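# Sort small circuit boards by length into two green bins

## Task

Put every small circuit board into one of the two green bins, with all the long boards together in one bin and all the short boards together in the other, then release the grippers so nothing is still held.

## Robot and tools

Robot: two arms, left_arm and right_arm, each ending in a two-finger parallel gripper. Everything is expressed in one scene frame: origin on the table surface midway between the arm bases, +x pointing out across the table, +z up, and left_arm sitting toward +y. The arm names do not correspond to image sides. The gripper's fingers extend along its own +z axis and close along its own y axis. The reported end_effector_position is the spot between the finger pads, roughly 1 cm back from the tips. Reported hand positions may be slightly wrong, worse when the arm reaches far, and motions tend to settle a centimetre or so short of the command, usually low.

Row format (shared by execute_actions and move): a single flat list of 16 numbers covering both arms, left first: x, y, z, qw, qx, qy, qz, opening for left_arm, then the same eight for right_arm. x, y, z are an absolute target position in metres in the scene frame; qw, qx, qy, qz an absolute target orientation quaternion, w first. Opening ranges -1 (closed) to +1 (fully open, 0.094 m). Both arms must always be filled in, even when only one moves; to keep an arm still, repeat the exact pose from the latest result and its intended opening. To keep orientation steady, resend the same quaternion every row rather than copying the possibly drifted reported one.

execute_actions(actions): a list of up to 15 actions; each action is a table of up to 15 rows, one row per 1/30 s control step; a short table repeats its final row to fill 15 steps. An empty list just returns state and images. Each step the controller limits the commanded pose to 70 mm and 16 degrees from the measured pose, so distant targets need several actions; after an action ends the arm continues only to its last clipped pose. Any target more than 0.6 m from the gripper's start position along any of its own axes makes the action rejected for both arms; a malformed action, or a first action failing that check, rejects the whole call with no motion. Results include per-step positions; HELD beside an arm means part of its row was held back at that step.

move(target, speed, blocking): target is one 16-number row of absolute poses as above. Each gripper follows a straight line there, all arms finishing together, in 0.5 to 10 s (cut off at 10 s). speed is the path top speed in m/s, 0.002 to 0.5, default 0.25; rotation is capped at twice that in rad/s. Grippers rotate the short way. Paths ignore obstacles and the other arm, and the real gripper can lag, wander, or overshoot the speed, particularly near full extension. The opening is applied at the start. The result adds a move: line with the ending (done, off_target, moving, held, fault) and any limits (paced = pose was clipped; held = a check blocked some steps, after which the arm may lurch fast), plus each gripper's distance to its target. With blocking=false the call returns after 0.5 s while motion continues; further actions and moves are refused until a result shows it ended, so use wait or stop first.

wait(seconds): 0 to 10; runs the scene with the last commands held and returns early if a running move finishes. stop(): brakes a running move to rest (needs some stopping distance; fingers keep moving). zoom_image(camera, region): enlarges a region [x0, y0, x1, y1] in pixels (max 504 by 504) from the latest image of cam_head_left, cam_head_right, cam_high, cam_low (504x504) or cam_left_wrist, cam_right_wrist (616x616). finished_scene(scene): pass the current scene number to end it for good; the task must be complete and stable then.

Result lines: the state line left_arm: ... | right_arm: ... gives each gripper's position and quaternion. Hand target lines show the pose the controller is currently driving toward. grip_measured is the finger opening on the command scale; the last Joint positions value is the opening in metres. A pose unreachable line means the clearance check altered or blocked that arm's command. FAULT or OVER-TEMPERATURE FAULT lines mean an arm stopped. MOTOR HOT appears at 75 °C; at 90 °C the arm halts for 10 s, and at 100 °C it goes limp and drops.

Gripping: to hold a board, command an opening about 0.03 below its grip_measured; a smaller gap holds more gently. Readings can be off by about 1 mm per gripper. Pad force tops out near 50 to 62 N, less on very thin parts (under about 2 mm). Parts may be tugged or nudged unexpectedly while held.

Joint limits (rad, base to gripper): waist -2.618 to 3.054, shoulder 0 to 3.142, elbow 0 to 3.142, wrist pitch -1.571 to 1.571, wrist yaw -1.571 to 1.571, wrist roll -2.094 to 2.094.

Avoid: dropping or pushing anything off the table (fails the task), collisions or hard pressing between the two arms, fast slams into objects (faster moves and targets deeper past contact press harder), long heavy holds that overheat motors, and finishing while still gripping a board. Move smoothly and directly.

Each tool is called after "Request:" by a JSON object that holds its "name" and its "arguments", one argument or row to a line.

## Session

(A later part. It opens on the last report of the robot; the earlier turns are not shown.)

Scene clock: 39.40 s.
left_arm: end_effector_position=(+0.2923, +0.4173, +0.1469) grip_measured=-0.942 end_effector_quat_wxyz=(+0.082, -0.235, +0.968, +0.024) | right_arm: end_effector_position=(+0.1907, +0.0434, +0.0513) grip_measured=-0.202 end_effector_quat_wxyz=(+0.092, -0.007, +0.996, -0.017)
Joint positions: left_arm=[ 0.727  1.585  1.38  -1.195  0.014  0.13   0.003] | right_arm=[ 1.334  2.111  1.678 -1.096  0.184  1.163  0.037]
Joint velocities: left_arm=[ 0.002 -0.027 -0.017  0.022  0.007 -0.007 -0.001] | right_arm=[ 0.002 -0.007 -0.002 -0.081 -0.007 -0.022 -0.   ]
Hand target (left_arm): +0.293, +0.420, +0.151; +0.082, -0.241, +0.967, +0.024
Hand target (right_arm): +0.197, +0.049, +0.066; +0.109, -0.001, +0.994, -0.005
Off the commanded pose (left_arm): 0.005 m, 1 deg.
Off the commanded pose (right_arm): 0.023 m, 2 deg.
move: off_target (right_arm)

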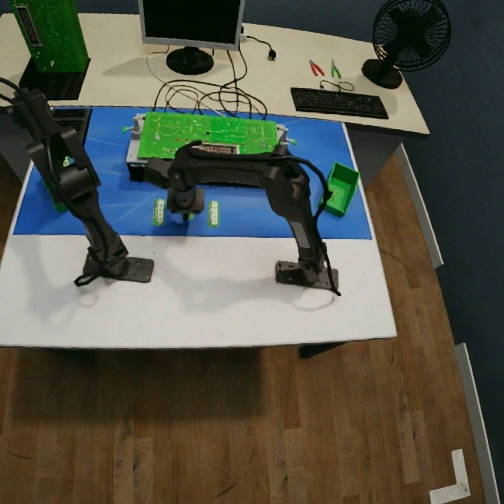

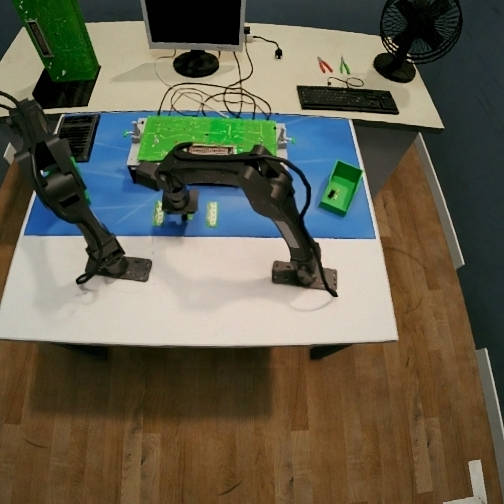

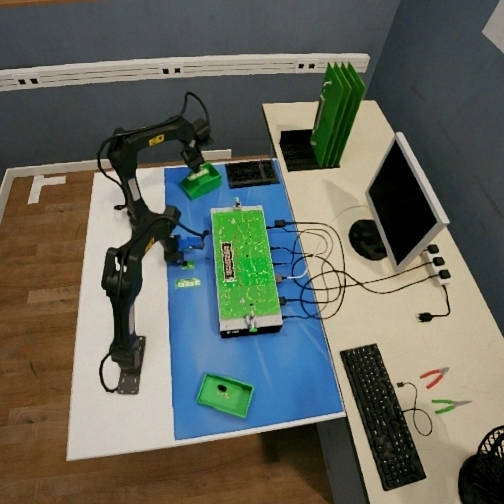

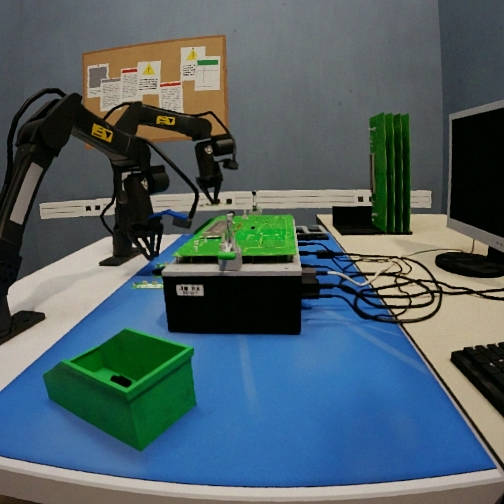

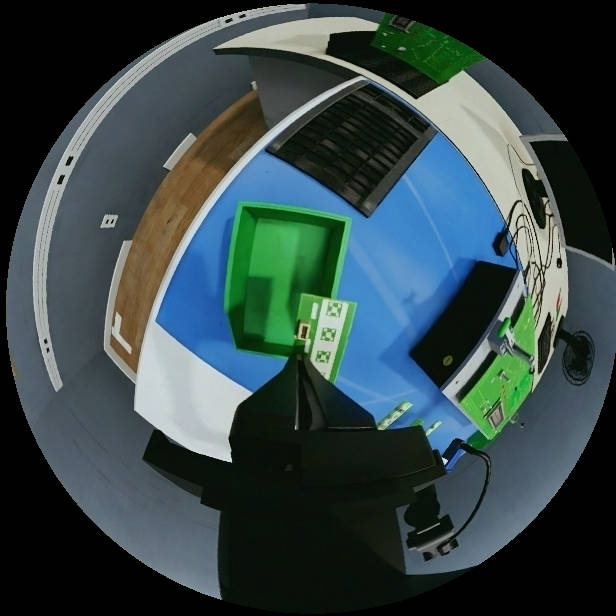

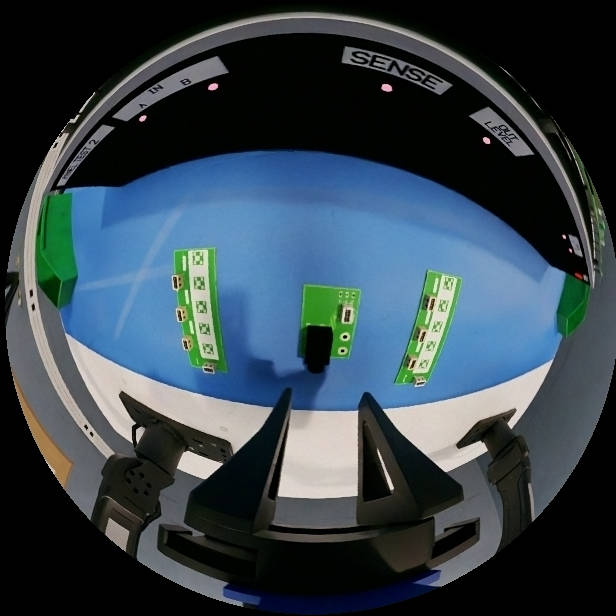

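Request:
{"name": "move", "arguments": {
  "target": [0.30,0.473,0.11,0.084,-0.241,0.966,0.021,-0.96,0.212,0.057,0.048,0.104,0,0.9946,0,-0.25],
  "speed": 0.12
}}

Scene clock: 42.17 s.
left_arm: end_effector_position=(+0.2903, +0.4656, +0.1019) grip_measured=-0.942 end_effector_quat_wxyz=(+0.062, -0.245, +0.968, +0.017) | right_arm: end_effector_position=(+0.2006, +0.0454, +0.0369) grip_measured=-0.248 end_effector_quat_wxyz=(+0.089, -0.003, +0.996, -0.022)
Joint positions: left_arm=[ 0.852  1.741  1.38  -1.085  0.027  0.235  0.003] | right_arm=[ 1.313  2.158  1.693 -1.075  0.181  1.151  0.035]
Joint velocities: left_arm=[-0.007  0.007 -0.007 -0.022 -0.022  0.007 -0.001] | right_arm=[ 0.012 -0.017 -0.002 -0.022  0.037 -0.007 -0.001]
Hand target (left_arm): +0.300, +0.473, +0.111; +0.083, -0.241, +0.967, +0.022
Hand target (right_arm): +0.212, +0.057, +0.048; +0.104, +0.000, +0.995, -0.000
Off the commanded pose (left_arm): 0.015 m, 3 deg.
Off the commanded pose (right_arm): 0.020 m, 3 deg.
move: off_target (left_arm, right_arm)

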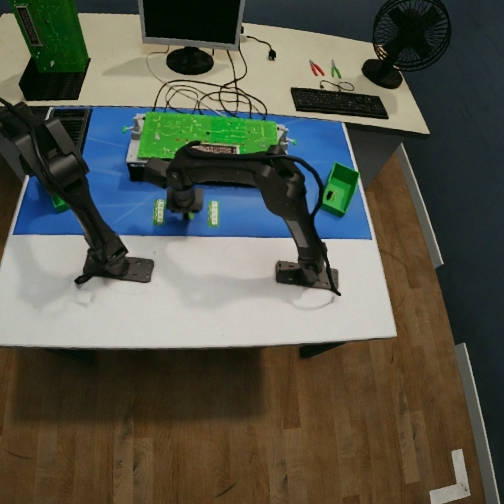

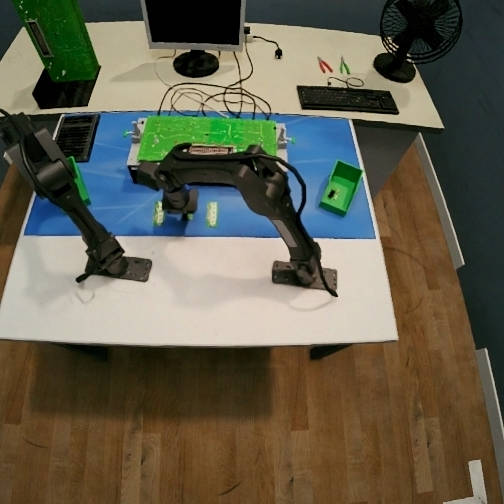

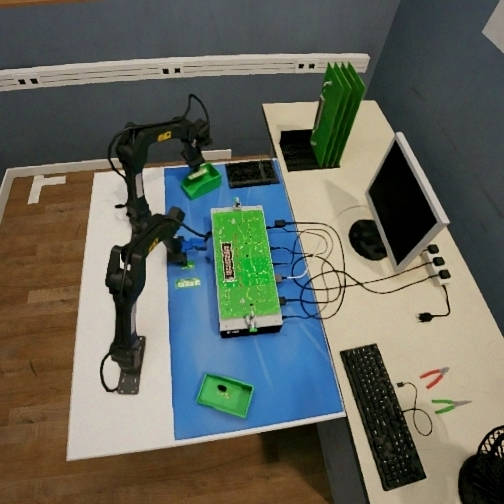

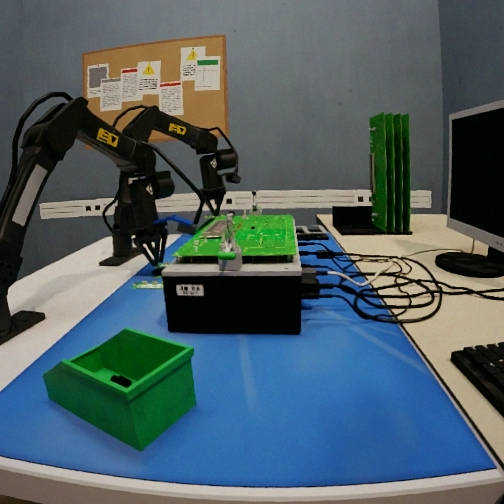

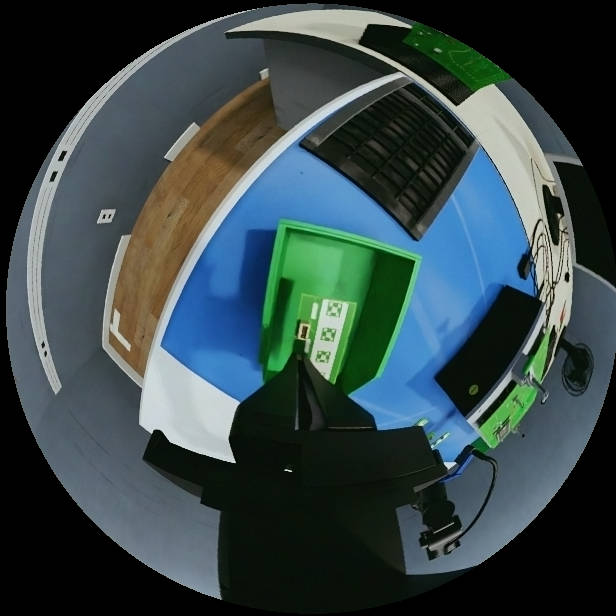

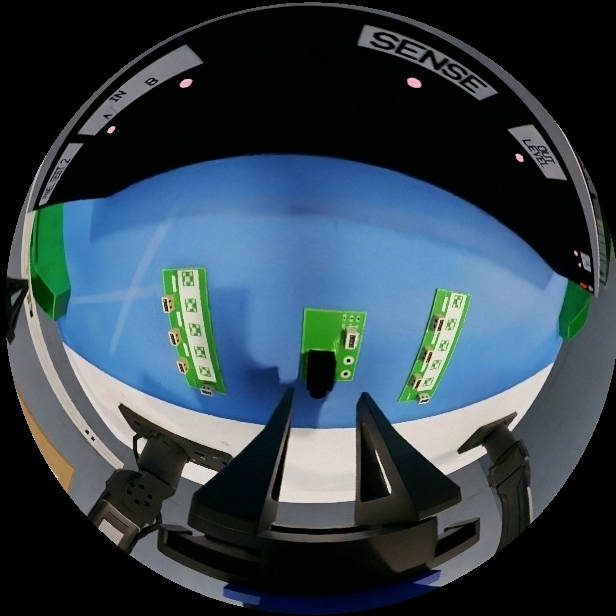

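Request:
{"name": "move", "arguments": {
  "target": [0.314,0.465,0.055,0.085,-0.225,0.970,0.02,-0.96,0.214,0.062,0.036,0.104,0,0.9946,0,-0.25],
  "speed": 0.08
}}

Scene clock: 44.20 s.
left_arm: end_effector_position=(+0.3122, +0.4696, +0.0603) grip_measured=-0.942 end_effector_quat_wxyz=(+0.084, -0.229, +0.970, +0.026) | right_arm: end_effector_position=(+0.2018, +0.0493, +0.0245) grip_measured=-0.248 end_effector_quat_wxyz=(+0.087, -0.003, +0.996, -0.023)
Joint positions: left_arm=[ 0.821  1.801  1.276 -0.872  0.029  0.235  0.003] | right_arm=[ 1.313  2.189  1.693 -1.047  0.178  1.151  0.035]
Joint velocities: left_arm=[ 0.007 -0.002 -0.002  0.022 -0.007  0.022  0.   ] | right_arm=[ 0.002 -0.012 -0.007 -0.081  0.007  0.007 -0.   ]
Hand target (left_arm): +0.314, +0.465, +0.055; +0.085, -0.225, +0.970, +0.020
Hand target (right_arm): +0.213, +0.062, +0.036; +0.105, +0.000, +0.995, -0.000
Off the commanded pose (left_arm): 0.007 m, 1 deg.
Off the commanded pose (right_arm): 0.021 m, 3 deg.
move: off_target (right_arm)

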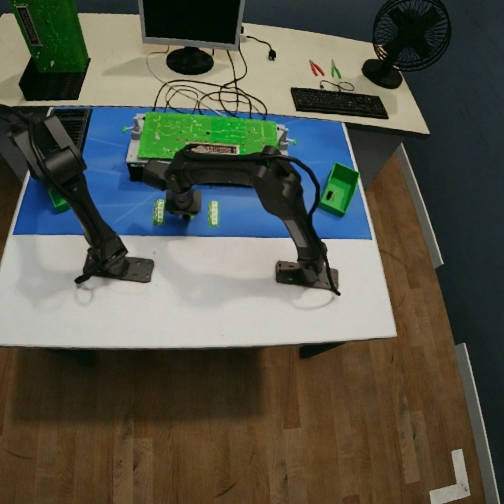

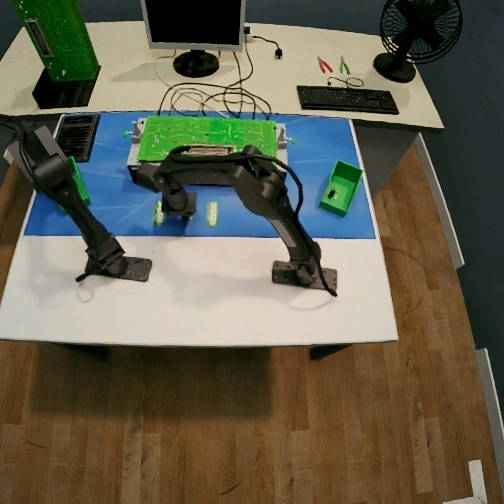

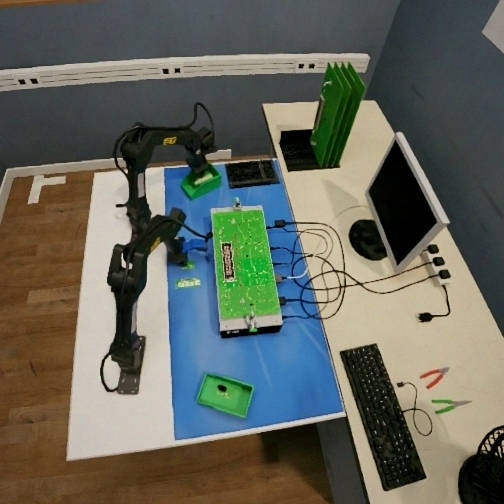

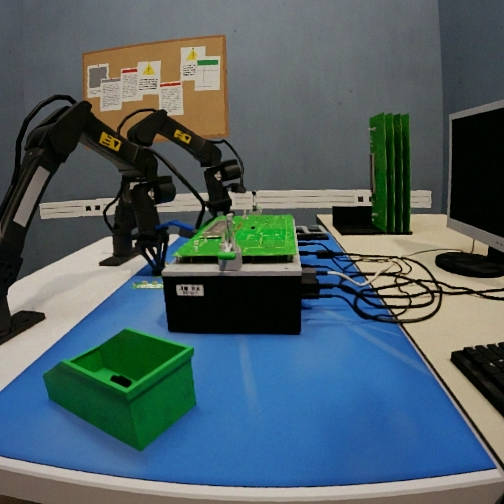

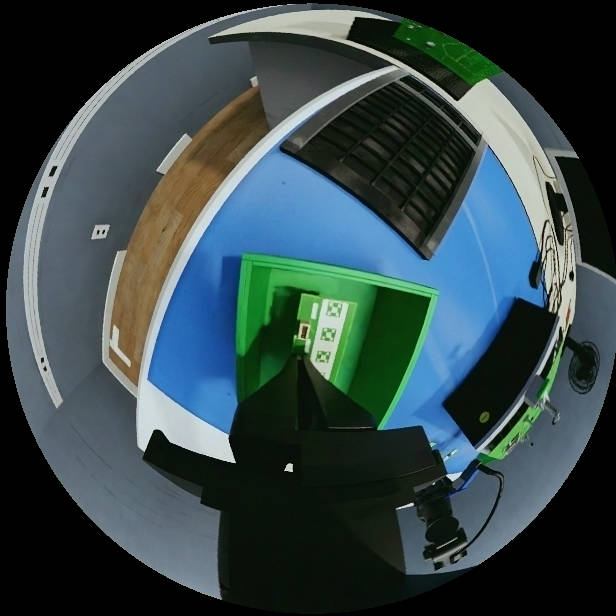

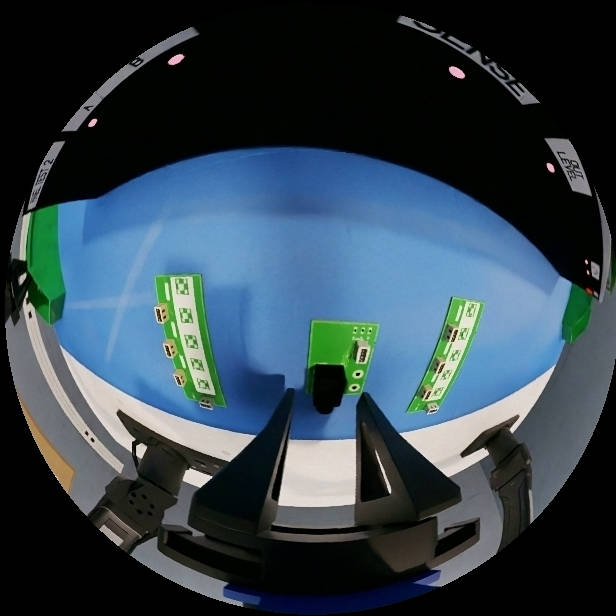

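Request:
{"name": "move", "arguments": {
  "target": [0.305,0.459,0.026,0.085,-0.225,0.970,0.02,-0.96,0.218,0.062,0.028,0.104,0,0.9946,0,-0.3],
  "speed": 0.05
}}

Scene clock: 45.77 s.
left_arm: end_effector_position=(+0.3045, +0.4632, +0.0314) grip_measured=-0.942 end_effector_quat_wxyz=(+0.085, -0.228, +0.969, +0.027) | right_arm: end_effector_position=(+0.2061, +0.0523, +0.0189) grip_measured=-0.298 end_effector_quat_wxyz=(+0.088, -0.003, +0.996, -0.019)
Joint positions: left_arm=[ 0.821  1.801  1.154 -0.748  0.029  0.235  0.003] | right_arm=[ 1.306  2.203  1.693 -1.023  0.176  1.143  0.033]
Joint velocities: left_arm=[-0.002  0.002  0.017  0.007 -0.051 -0.081  0.   ] | right_arm=[ 0.002 -0.007  0.012  0.007  0.037 -0.051  0.001]
Hand target (left_arm): +0.305, +0.459, +0.026; +0.085, -0.225, +0.970, +0.020
Hand target (right_arm): +0.218, +0.062, +0.028; +0.105, +0.000, +0.995, -0.000
Off the commanded pose (left_arm): 0.007 m, 1 deg.
Off the commanded pose (right_arm): 0.018 m, 3 deg.
move: off_target (right_arm)

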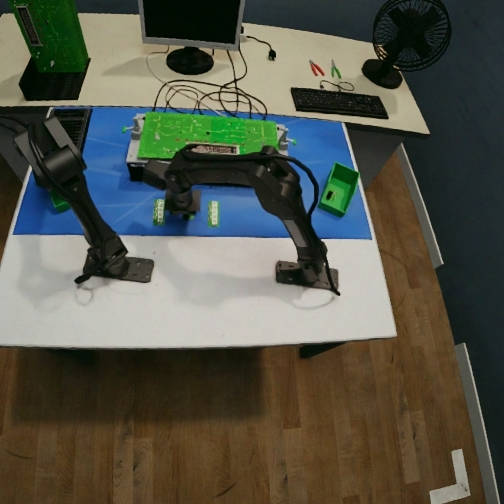

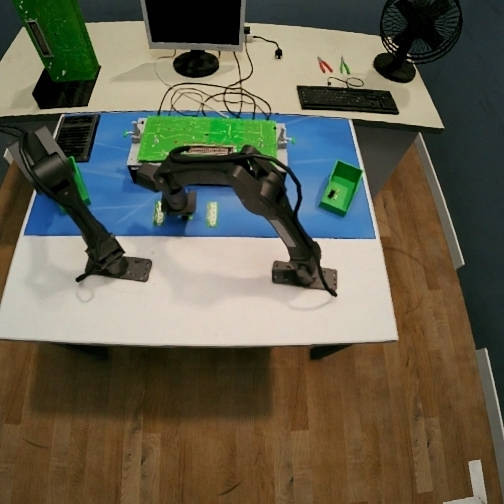

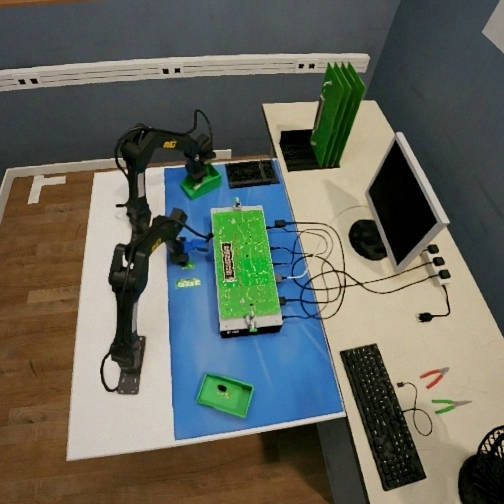

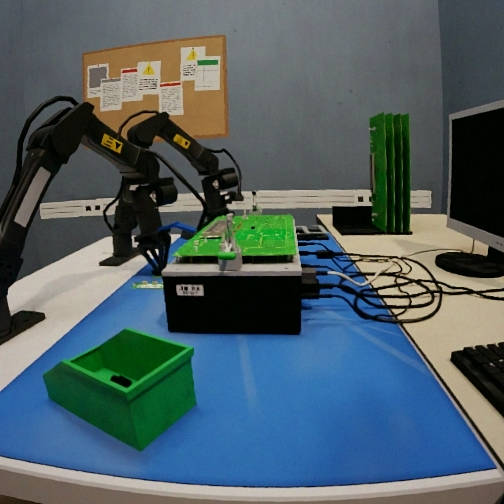

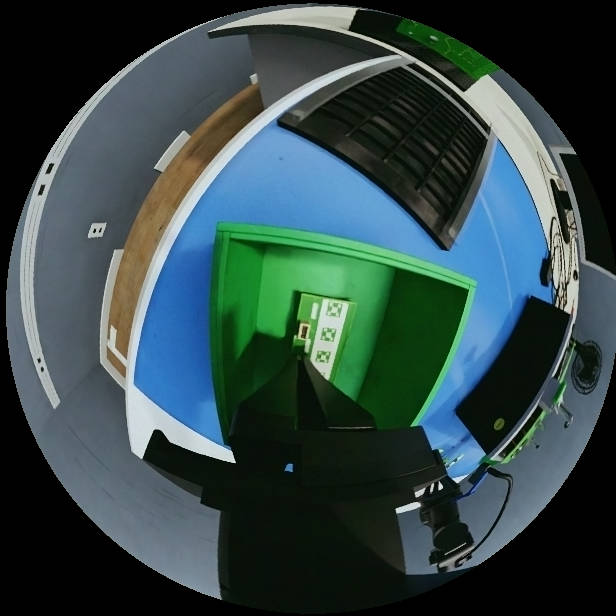

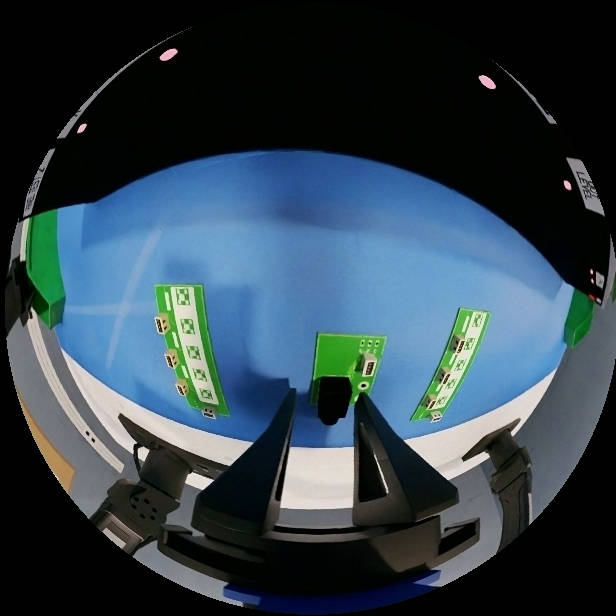

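Request:
{"name": "execute_actions", "arguments": {
  "actions": [
    [[0.305,0.459,0.025,0.085,-0.225,0.970,0.02,-0.96,0.218,0.061,0.027,0.104,0,0.9946,0,-0.33],[0.305,0.459,0.024,0.085,-0.225,0.970,0.02,-0.96,0.218,0.060,0.027,0.104,0,0.9946,0,-0.36],[0.305,0.459,0.023,0.085,-0.225,0.970,0.02,-0.96,0.218,0.059,0.027,0.104,0,0.9946,0,-0.39],[0.305,0.459,0.022,0.085,-0.225,0.970,0.02,-0.96,0.218,0.059,0.027,0.104,0,0.9946,0,-0.42],[0.305,0.459,0.021,0.085,-0.225,0.970,0.02,-0.96,0.218,0.059,0.027,0.104,0,0.9946,0,-0.45],[0.305,0.459,0.020,0.085,-0.225,0.970,0.02,-0.96,0.218,0.059,0.027,0.104,0,0.9946,0,-0.48],[0.305,0.459,0.019,0.085,-0.225,0.970,0.02,-0.96,0.218,0.059,0.027,0.104,0,0.9946,0,-0.51],[0.305,0.459,0.019,0.085,-0.225,0.970,0.02,-0.96,0.218,0.059,0.027,0.104,0,0.9946,0,-0.54],[0.305,0.459,0.019,0.085,-0.225,0.970,0.02,-0.96,0.218,0.059,0.027,0.104,0,0.9946,0,-0.57],[0.305,0.459,0.019,0.085,-0.225,0.970,0.02,-0.96,0.218,0.059,0.027,0.104,0,0.9946,0,-0.60],[0.305,0.459,0.019,0.085,-0.225,0.970,0.02,-0.92,0.218,0.059,0.027,0.104,0,0.9946,0,-0.63],[0.305,0.459,0.019,0.085,-0.225,0.970,0.02,-0.88,0.218,0.059,0.027,0.104,0,0.9946,0,-0.66],[0.305,0.459,0.019,0.085,-0.225,0.970,0.02,-0.84,0.218,0.059,0.027,0.104,0,0.9946,0,-0.69],[0.305,0.459,0.019,0.085,-0.225,0.970,0.02,-0.80,0.218,0.059,0.027,0.104,0,0.9946,0,-0.72],[0.305,0.459,0.019,0.085,-0.225,0.970,0.02,-0.76,0.218,0.059,0.027,0.104,0,0.9946,0,-0.75]],
    [[0.305,0.459,0.019,0.085,-0.225,0.970,0.02,-0.72,0.218,0.059,0.027,0.104,0,0.9946,0,-0.75],[0.305,0.459,0.019,0.085,-0.225,0.970,0.02,-0.70,0.218,0.059,0.027,0.104,0,0.9946,0,-0.75],[0.305,0.459,0.019,0.085,-0.225,0.970,0.02,-0.70,0.218,0.059,0.027,0.104,0,0.9946,0,-0.75],[0.305,0.459,0.019,0.085,-0.225,0.970,0.02,-0.70,0.218,0.059,0.027,0.104,0,0.9946,0,-0.75],[0.305,0.459,0.023,0.085,-0.225,0.970,0.02,-0.70,0.218,0.059,0.027,0.104,0,0.9946,0,-0.75],[0.305,0.459,0.027,0.085,-0.225,0.970,0.02,-0.70,0.218,0.059,0.027,0.104,0,0.9946,0,-0.75],[0.305,0.459,0.031,0.085,-0.225,0.970,0.02,-0.70,0.218,0.059,0.027,0.104,0,0.9946,0,-0.75],[0.305,0.459,0.035,0.085,-0.225,0.970,0.02,-0.70,0.218,0.059,0.027,0.104,0,0.9946,0,-0.75],[0.305,0.459,0.039,0.085,-0.225,0.970,0.02,-0.70,0.218,0.059,0.027,0.104,0,0.9946,0,-0.75],[0.305,0.459,0.043,0.085,-0.225,0.970,0.02,-0.70,0.218,0.059,0.027,0.104,0,0.9946,0,-0.75],[0.305,0.459,0.047,0.085,-0.225,0.970,0.02,-0.70,0.218,0.059,0.027,0.104,0,0.9946,0,-0.75],[0.305,0.459,0.051,0.085,-0.225,0.970,0.02,-0.70,0.218,0.059,0.027,0.104,0,0.9946,0,-0.75],[0.305,0.459,0.055,0.085,-0.225,0.970,0.02,-0.70,0.218,0.059,0.027,0.104,0,0.9946,0,-0.75]]
  ]
}}

Scene clock: 48.10 s.
left_arm: end_effector_position=(+0.3004, +0.4597, +0.0372) grip_measured=-0.702 end_effector_quat_wxyz=(+0.075, -0.229, +0.970, +0.022) | right_arm: end_effector_position=(+0.2069, +0.0543, +0.0190) grip_measured=-0.731 end_effector_quat_wxyz=(+0.090, -0.004, +0.996, -0.015)
Joint positions: left_arm=[ 0.821  1.791  1.17  -0.796  0.029  0.235  0.014] | right_arm=[ 1.306  2.203  1.693 -1.014  0.176  1.139  0.013]
Joint velocities: left_arm=[-0.017 -0.173  0.188 -0.256 -0.037 -0.066  0.001] | right_arm=[-0.017 -0.002  0.007 -0.081 -0.007  0.022  0.001]
Hand target (left_arm): +0.305, +0.459, +0.054; +0.086, -0.225, +0.970, +0.020
Hand target (right_arm): +0.218, +0.059, +0.027; +0.104, +0.000, +0.995, -0.000
Off the commanded pose (left_arm): 0.018 m, 1 deg.
Off the commanded pose (right_arm): 0.014 m, 2 deg.
Step readings (end_effector_position; steps 1 to 15: 1st action; 16 to 30: 2nd action):
0: left_arm (+0.3047, +0.4633, +0.0314) | right_arm (+0.2061, +0.0523, +0.0189)
1: left_arm (+0.3048, +0.4634, +0.0314) | right_arm (+0.2061, +0.0524, +0.0189)
2: left_arm (+0.3049, +0.4635, +0.0315) | right_arm (+0.2062, +0.0527, +0.0189)
4: left_arm (+0.3056, +0.4641, +0.0316) | right_arm (+0.2065, +0.0533, +0.0189)
8: left_arm (+0.3056, +0.4641, +0.0294) | right_arm (+0.2067, +0.0538, +0.0189)
15: left_arm (+0.3045, +0.4632, +0.0255) | right_arm (+0.2068, +0.0540, +0.0189)
16: left_arm (+0.3047, +0.4633, +0.0255) | right_arm (+0.2068, +0.0540, +0.0189)
17: left_arm (+0.3048, +0.4634, +0.0256) | right_arm (+0.2069, +0.0541, +0.0189)
19: left_arm (+0.3050, +0.4636, +0.0256) | right_arm (+0.2069, +0.0542, +0.0189)
23: left_arm (+0.3042, +0.4629, +0.0254) | right_arm (+0.2069, +0.0543, +0.0190)
30: end_effector_position above

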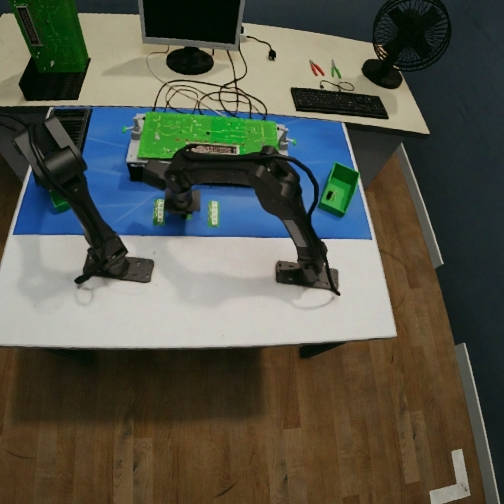

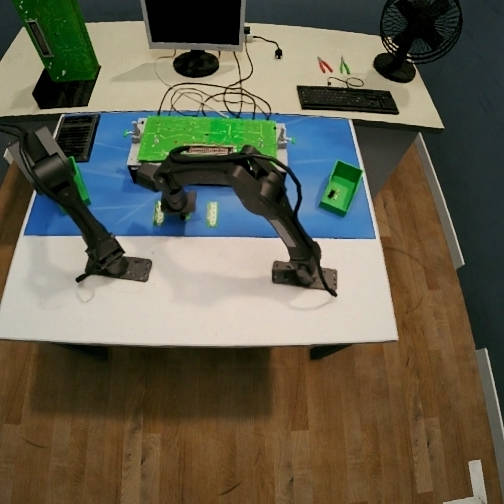

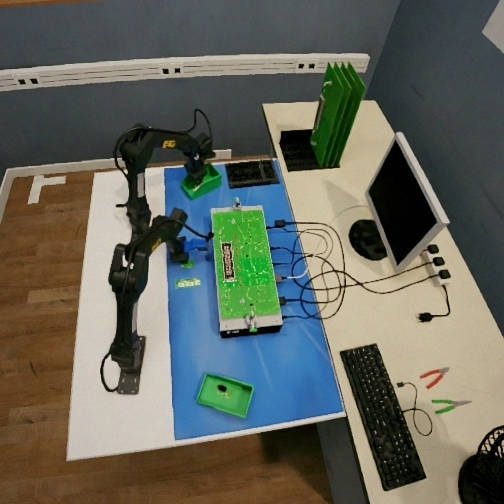

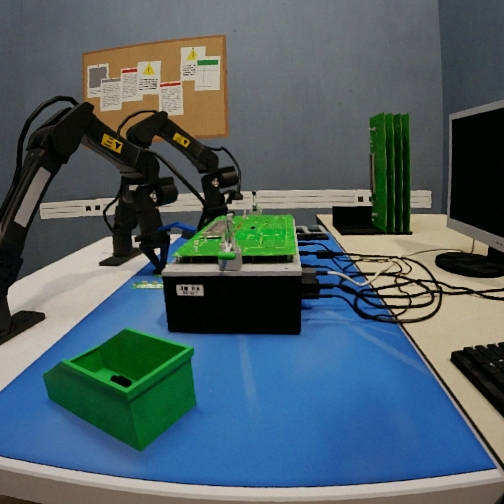

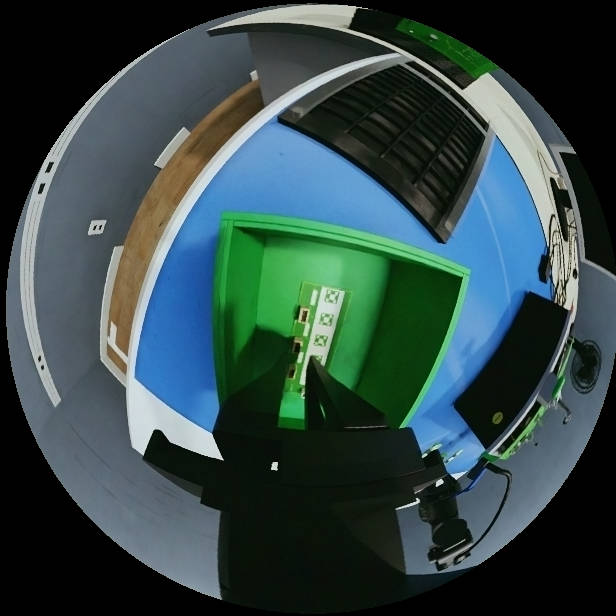

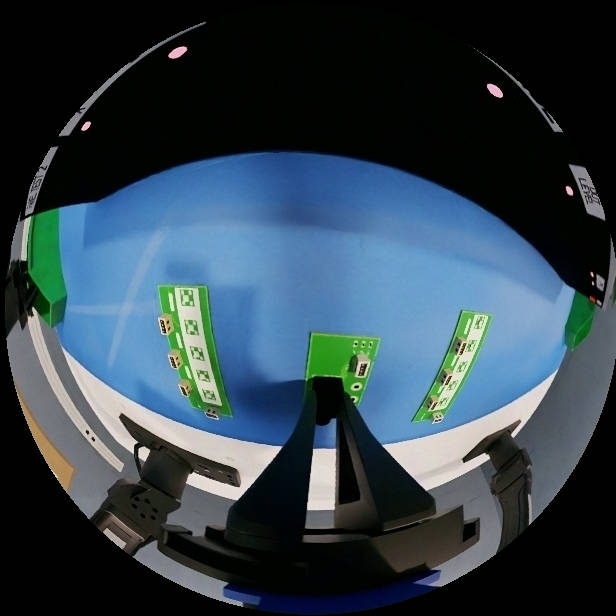

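Request:
{"name": "move", "arguments": {
  "target": [0.295,0.45,0.125,0.085,-0.225,0.970,0.02,-0.7,0.205,0.04,0.09,0.104,0,0.9946,0,-0.77],
  "speed": 0.15
}}

Request:
{"name": "move", "arguments": {
  "target": [0.24,0.3,0.11,0.087,-0.08,0.993,0.007,-0.6,0.2,-0.27,0.155,0.087,0.1,0.991,-0.009,-0.77],
  "speed": 0.35
}}

Request:
{"name": "move", "arguments": {
  "target": [0.224,0.148,0.035,0.087,0,0.996,0,-0.6,0.30,-0.45,0.13,0.085,0.215,0.972,-0.019,-0.77],
  "speed": 0.25
}}

Scene clock: 50.03 s.
left_arm: end_effector_position=(+0.2909, +0.4517, +0.1162) grip_measured=-0.702 end_effector_quat_wxyz=(+0.077, -0.229, +0.970, +0.023) | right_arm: end_effector_position=(+0.1988, +0.0369, +0.0724) grip_measured=-0.732 end_effector_quat_wxyz=(+0.089, -0.004, +0.996, -0.015)
Joint positions: left_arm=[ 0.821  1.673  1.355 -1.094  0.029  0.235  0.014] | right_arm=[ 1.306  2.084  1.722 -1.162  0.174  1.139  0.013]
Joint velocities: left_arm=[ 0.012  0.002  0.007 -0.007  0.066  0.007 -0.001] | right_arm=[-0.007 -0.002 -0.007 -0.037  0.007  0.007  0.   ]
Hand target (left_arm): +0.294, +0.449, +0.125; +0.085, -0.225, +0.970, +0.020
Hand target (right_arm): +0.205, +0.041, +0.090; +0.104, +0.000, +0.995, +0.000
Off the commanded pose (left_arm): 0.010 m, 1 deg.
Off the commanded pose (right_arm): 0.019 m, 2 deg.
move: off_target (right_arm)

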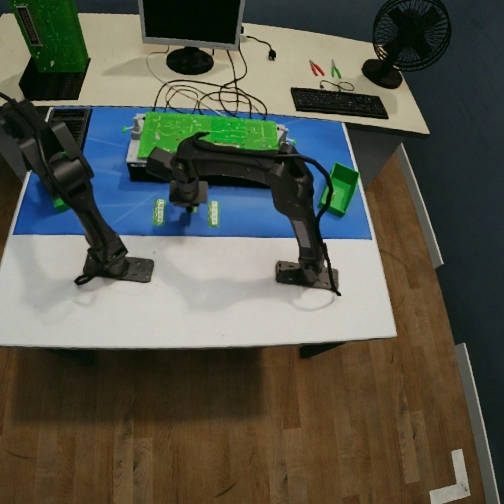

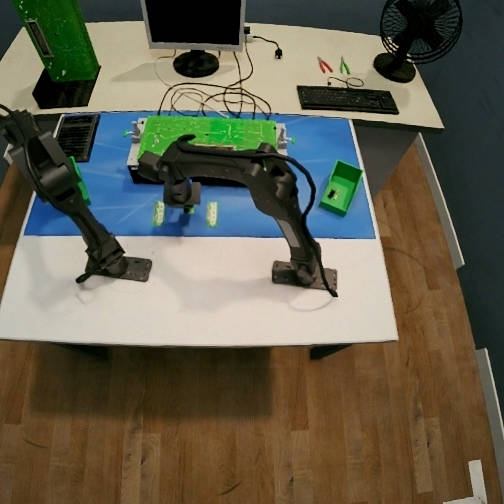

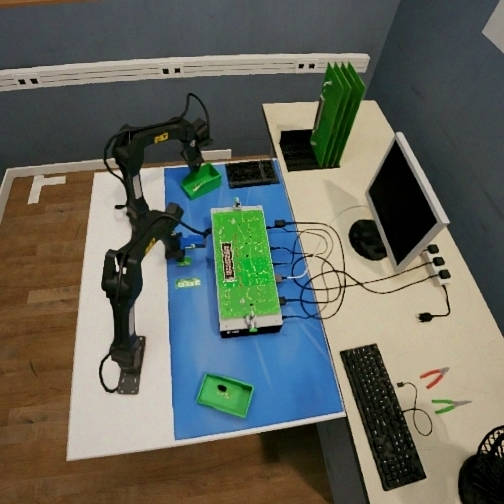

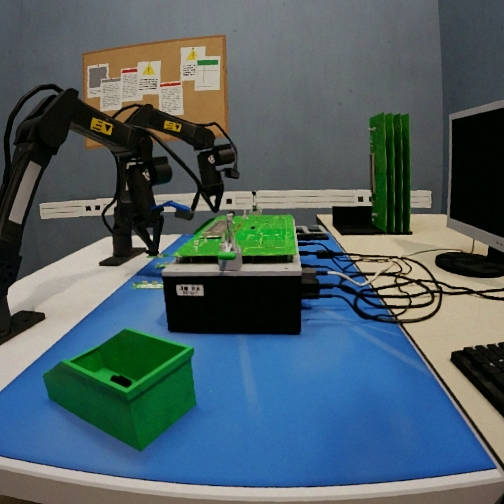

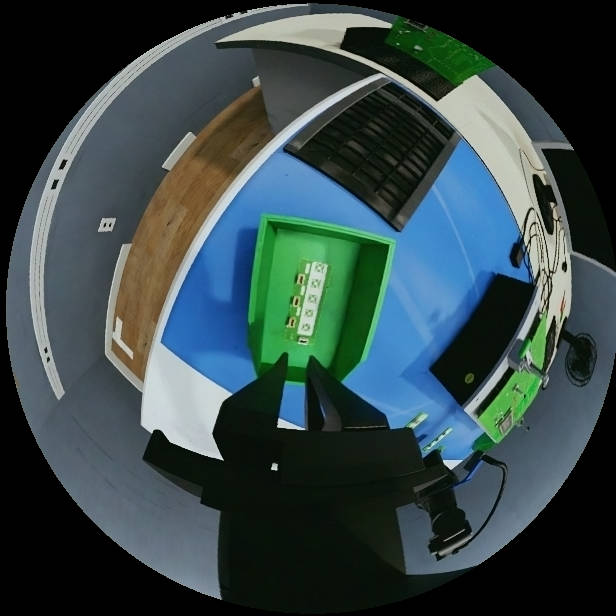

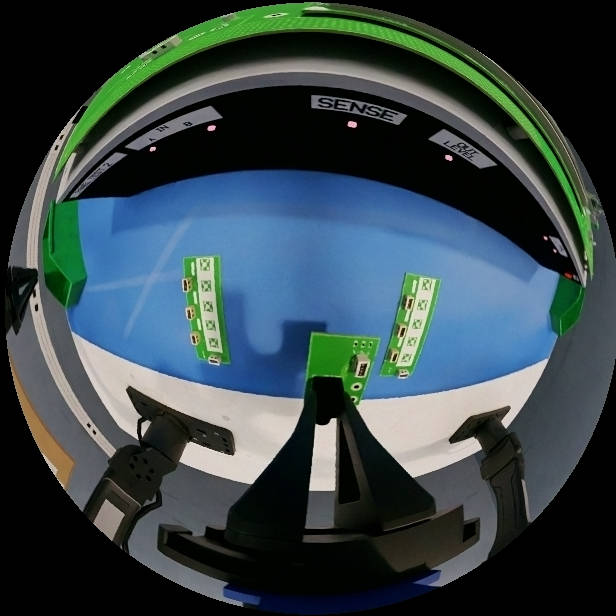

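Scene clock: 51.73 s.
left_arm: end_effector_position=(+0.2475, +0.3038, +0.1104) grip_measured=-0.602 end_effector_quat_wxyz=(+0.095, -0.079, +0.992, +0.007) | right_arm: end_effector_position=(+0.2077, -0.2665, +0.1563) grip_measured=-0.732 end_effector_quat_wxyz=(+0.082, +0.100, +0.992, -0.006)
Joint positions: left_arm=[ 0.437  1.219  0.931 -1.095  0.03   0.155  0.019] | right_arm=[ 0.506  1.212  1.114 -1.332  0.082  0.548  0.013]
Joint velocities: left_arm=[ 0.012 -0.002  0.002  0.066  0.022  0.022  0.   ] | right_arm=[ 0.007 -0.007  0.017 -0.007 -0.066 -0.051  0.   ]
Hand target (left_arm): +0.241, +0.300, +0.109; +0.089, -0.080, +0.993, +0.006
Hand target (right_arm): +0.206, -0.269, +0.159; +0.083, +0.100, +0.991, -0.006
Off the commanded pose (left_arm): 0.008 m, 1 deg.
Off the commanded pose (right_arm): 0.009 m, 1 deg.
move: done

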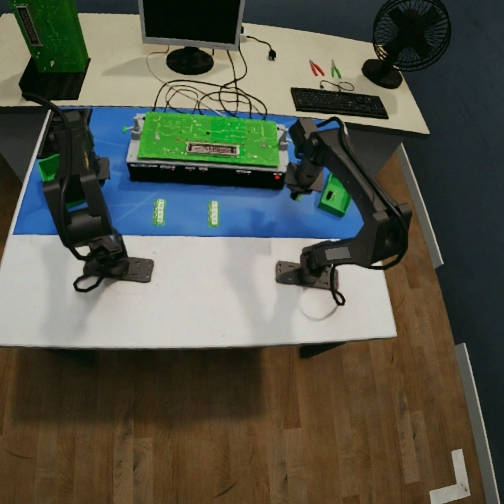

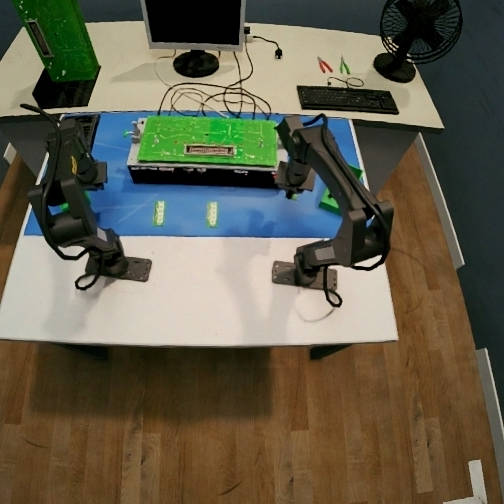

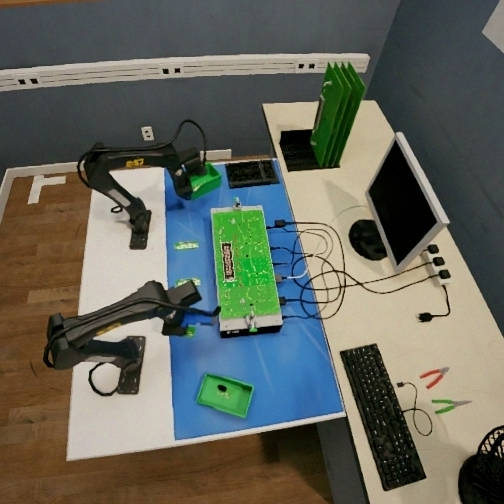

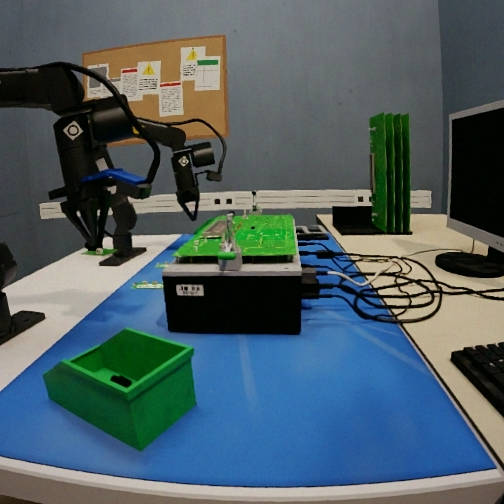

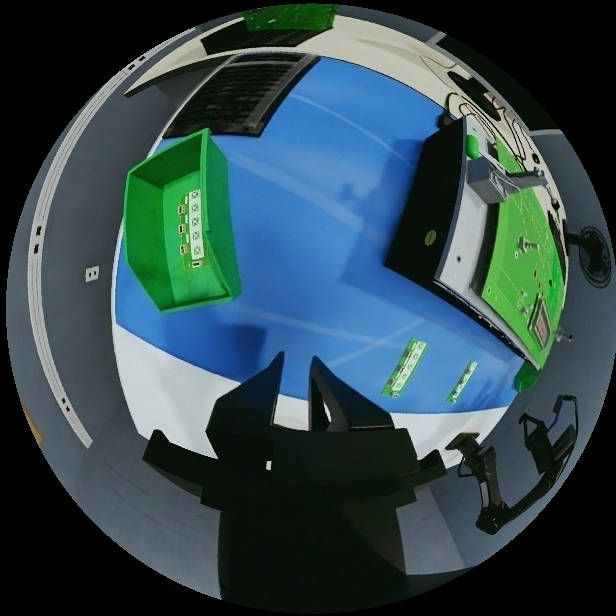

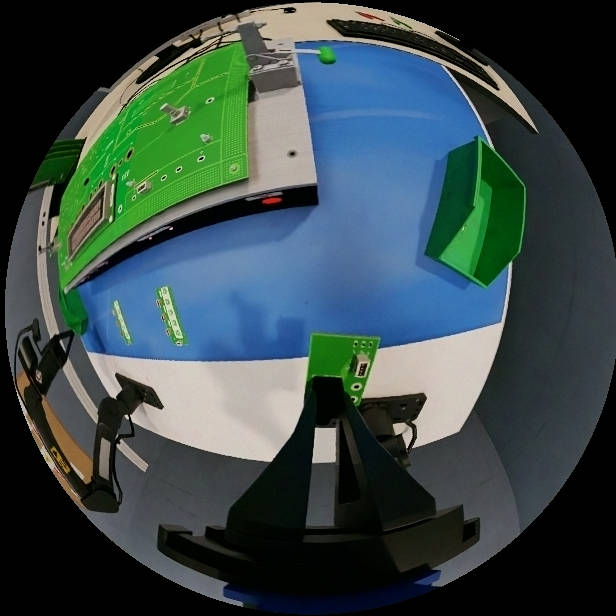

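Scene clock: 53.23 s.
left_arm: end_effector_position=(+0.2272, +0.1457, +0.0402) grip_measured=-0.602 end_effector_quat_wxyz=(+0.090, +0.001, +0.996, -0.013) | right_arm: end_effector_position=(+0.2867, -0.4430, +0.1140) grip_measured=-0.733 end_effector_quat_wxyz=(+0.050, +0.218, +0.975, -0.012)
Joint positions: left_arm=[-0.37   1.251  0.669 -0.817 -0.061 -0.484  0.019] | right_arm=[-0.235  1.605  1.28  -1.144  0.007  0.05   0.013]
Joint velocities: left_arm=[-0.017  0.002  0.007  0.037 -0.095  0.007  0.001] | right_arm=[-0.007 -0.007 -0.017 -0.007  0.022 -0.007 -0.   ]
Hand target (left_arm): +0.226, +0.147, +0.035; +0.089, -0.000, +0.996, -0.005
Hand target (right_arm): +0.301, -0.449, +0.128; +0.083, +0.215, +0.973, -0.015
Off the commanded pose (left_arm): 0.007 m, 2 deg.
Off the commanded pose (right_arm): 0.022 m, 4 deg.
move: off_target (right_arm)

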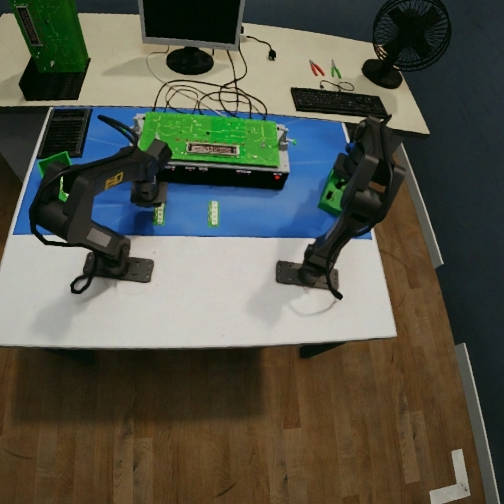

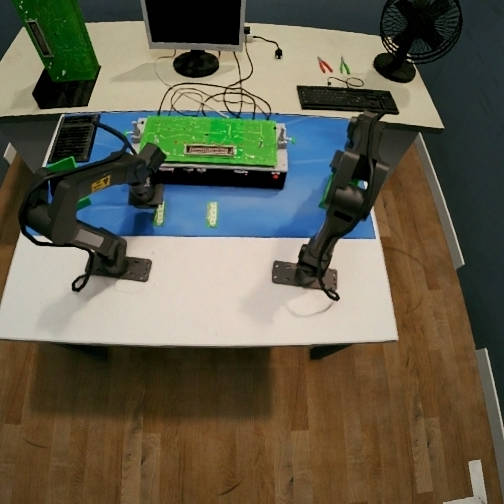

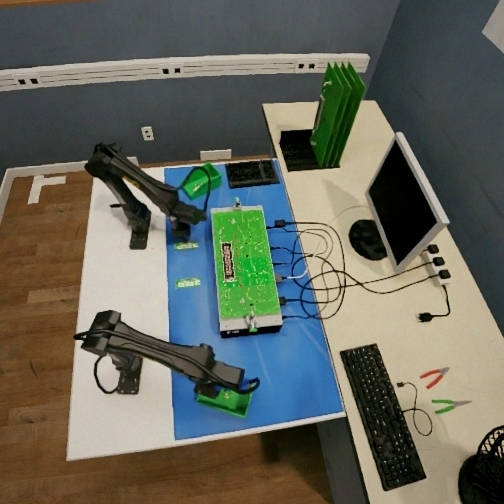

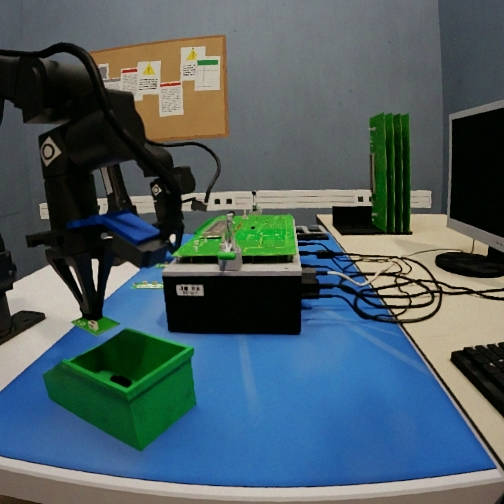

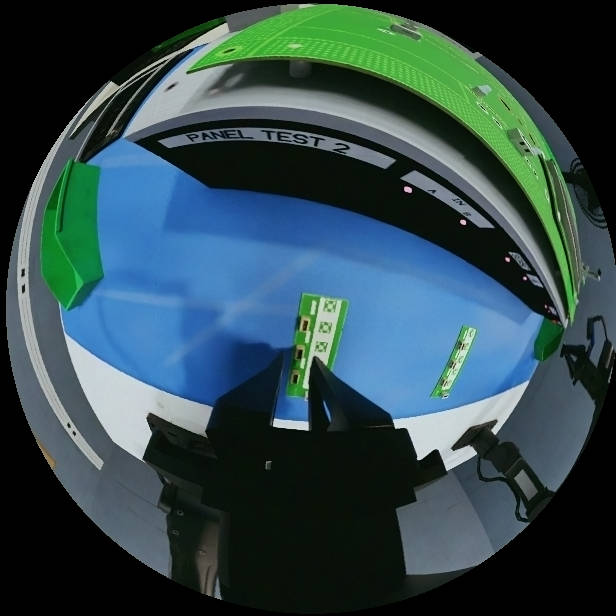

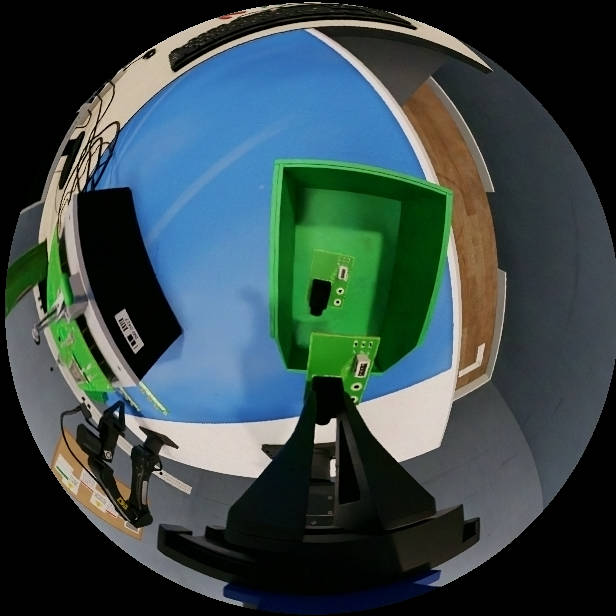

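Request:
{"name": "zoom_image", "arguments": {
  "camera": "cam_left_wrist",
  "region": [240, 270, 380, 420]
}}

Region (240, 270, 380, 420) of cam_left_wrist's 616x616 image, scaled by 3.360, with more detail than that image has; it fills the left 470 columns of this view, and the rest is white.

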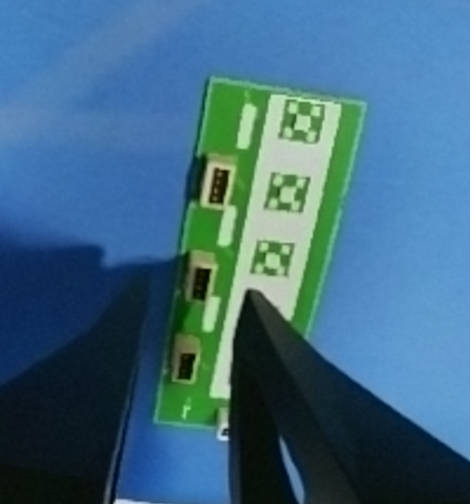

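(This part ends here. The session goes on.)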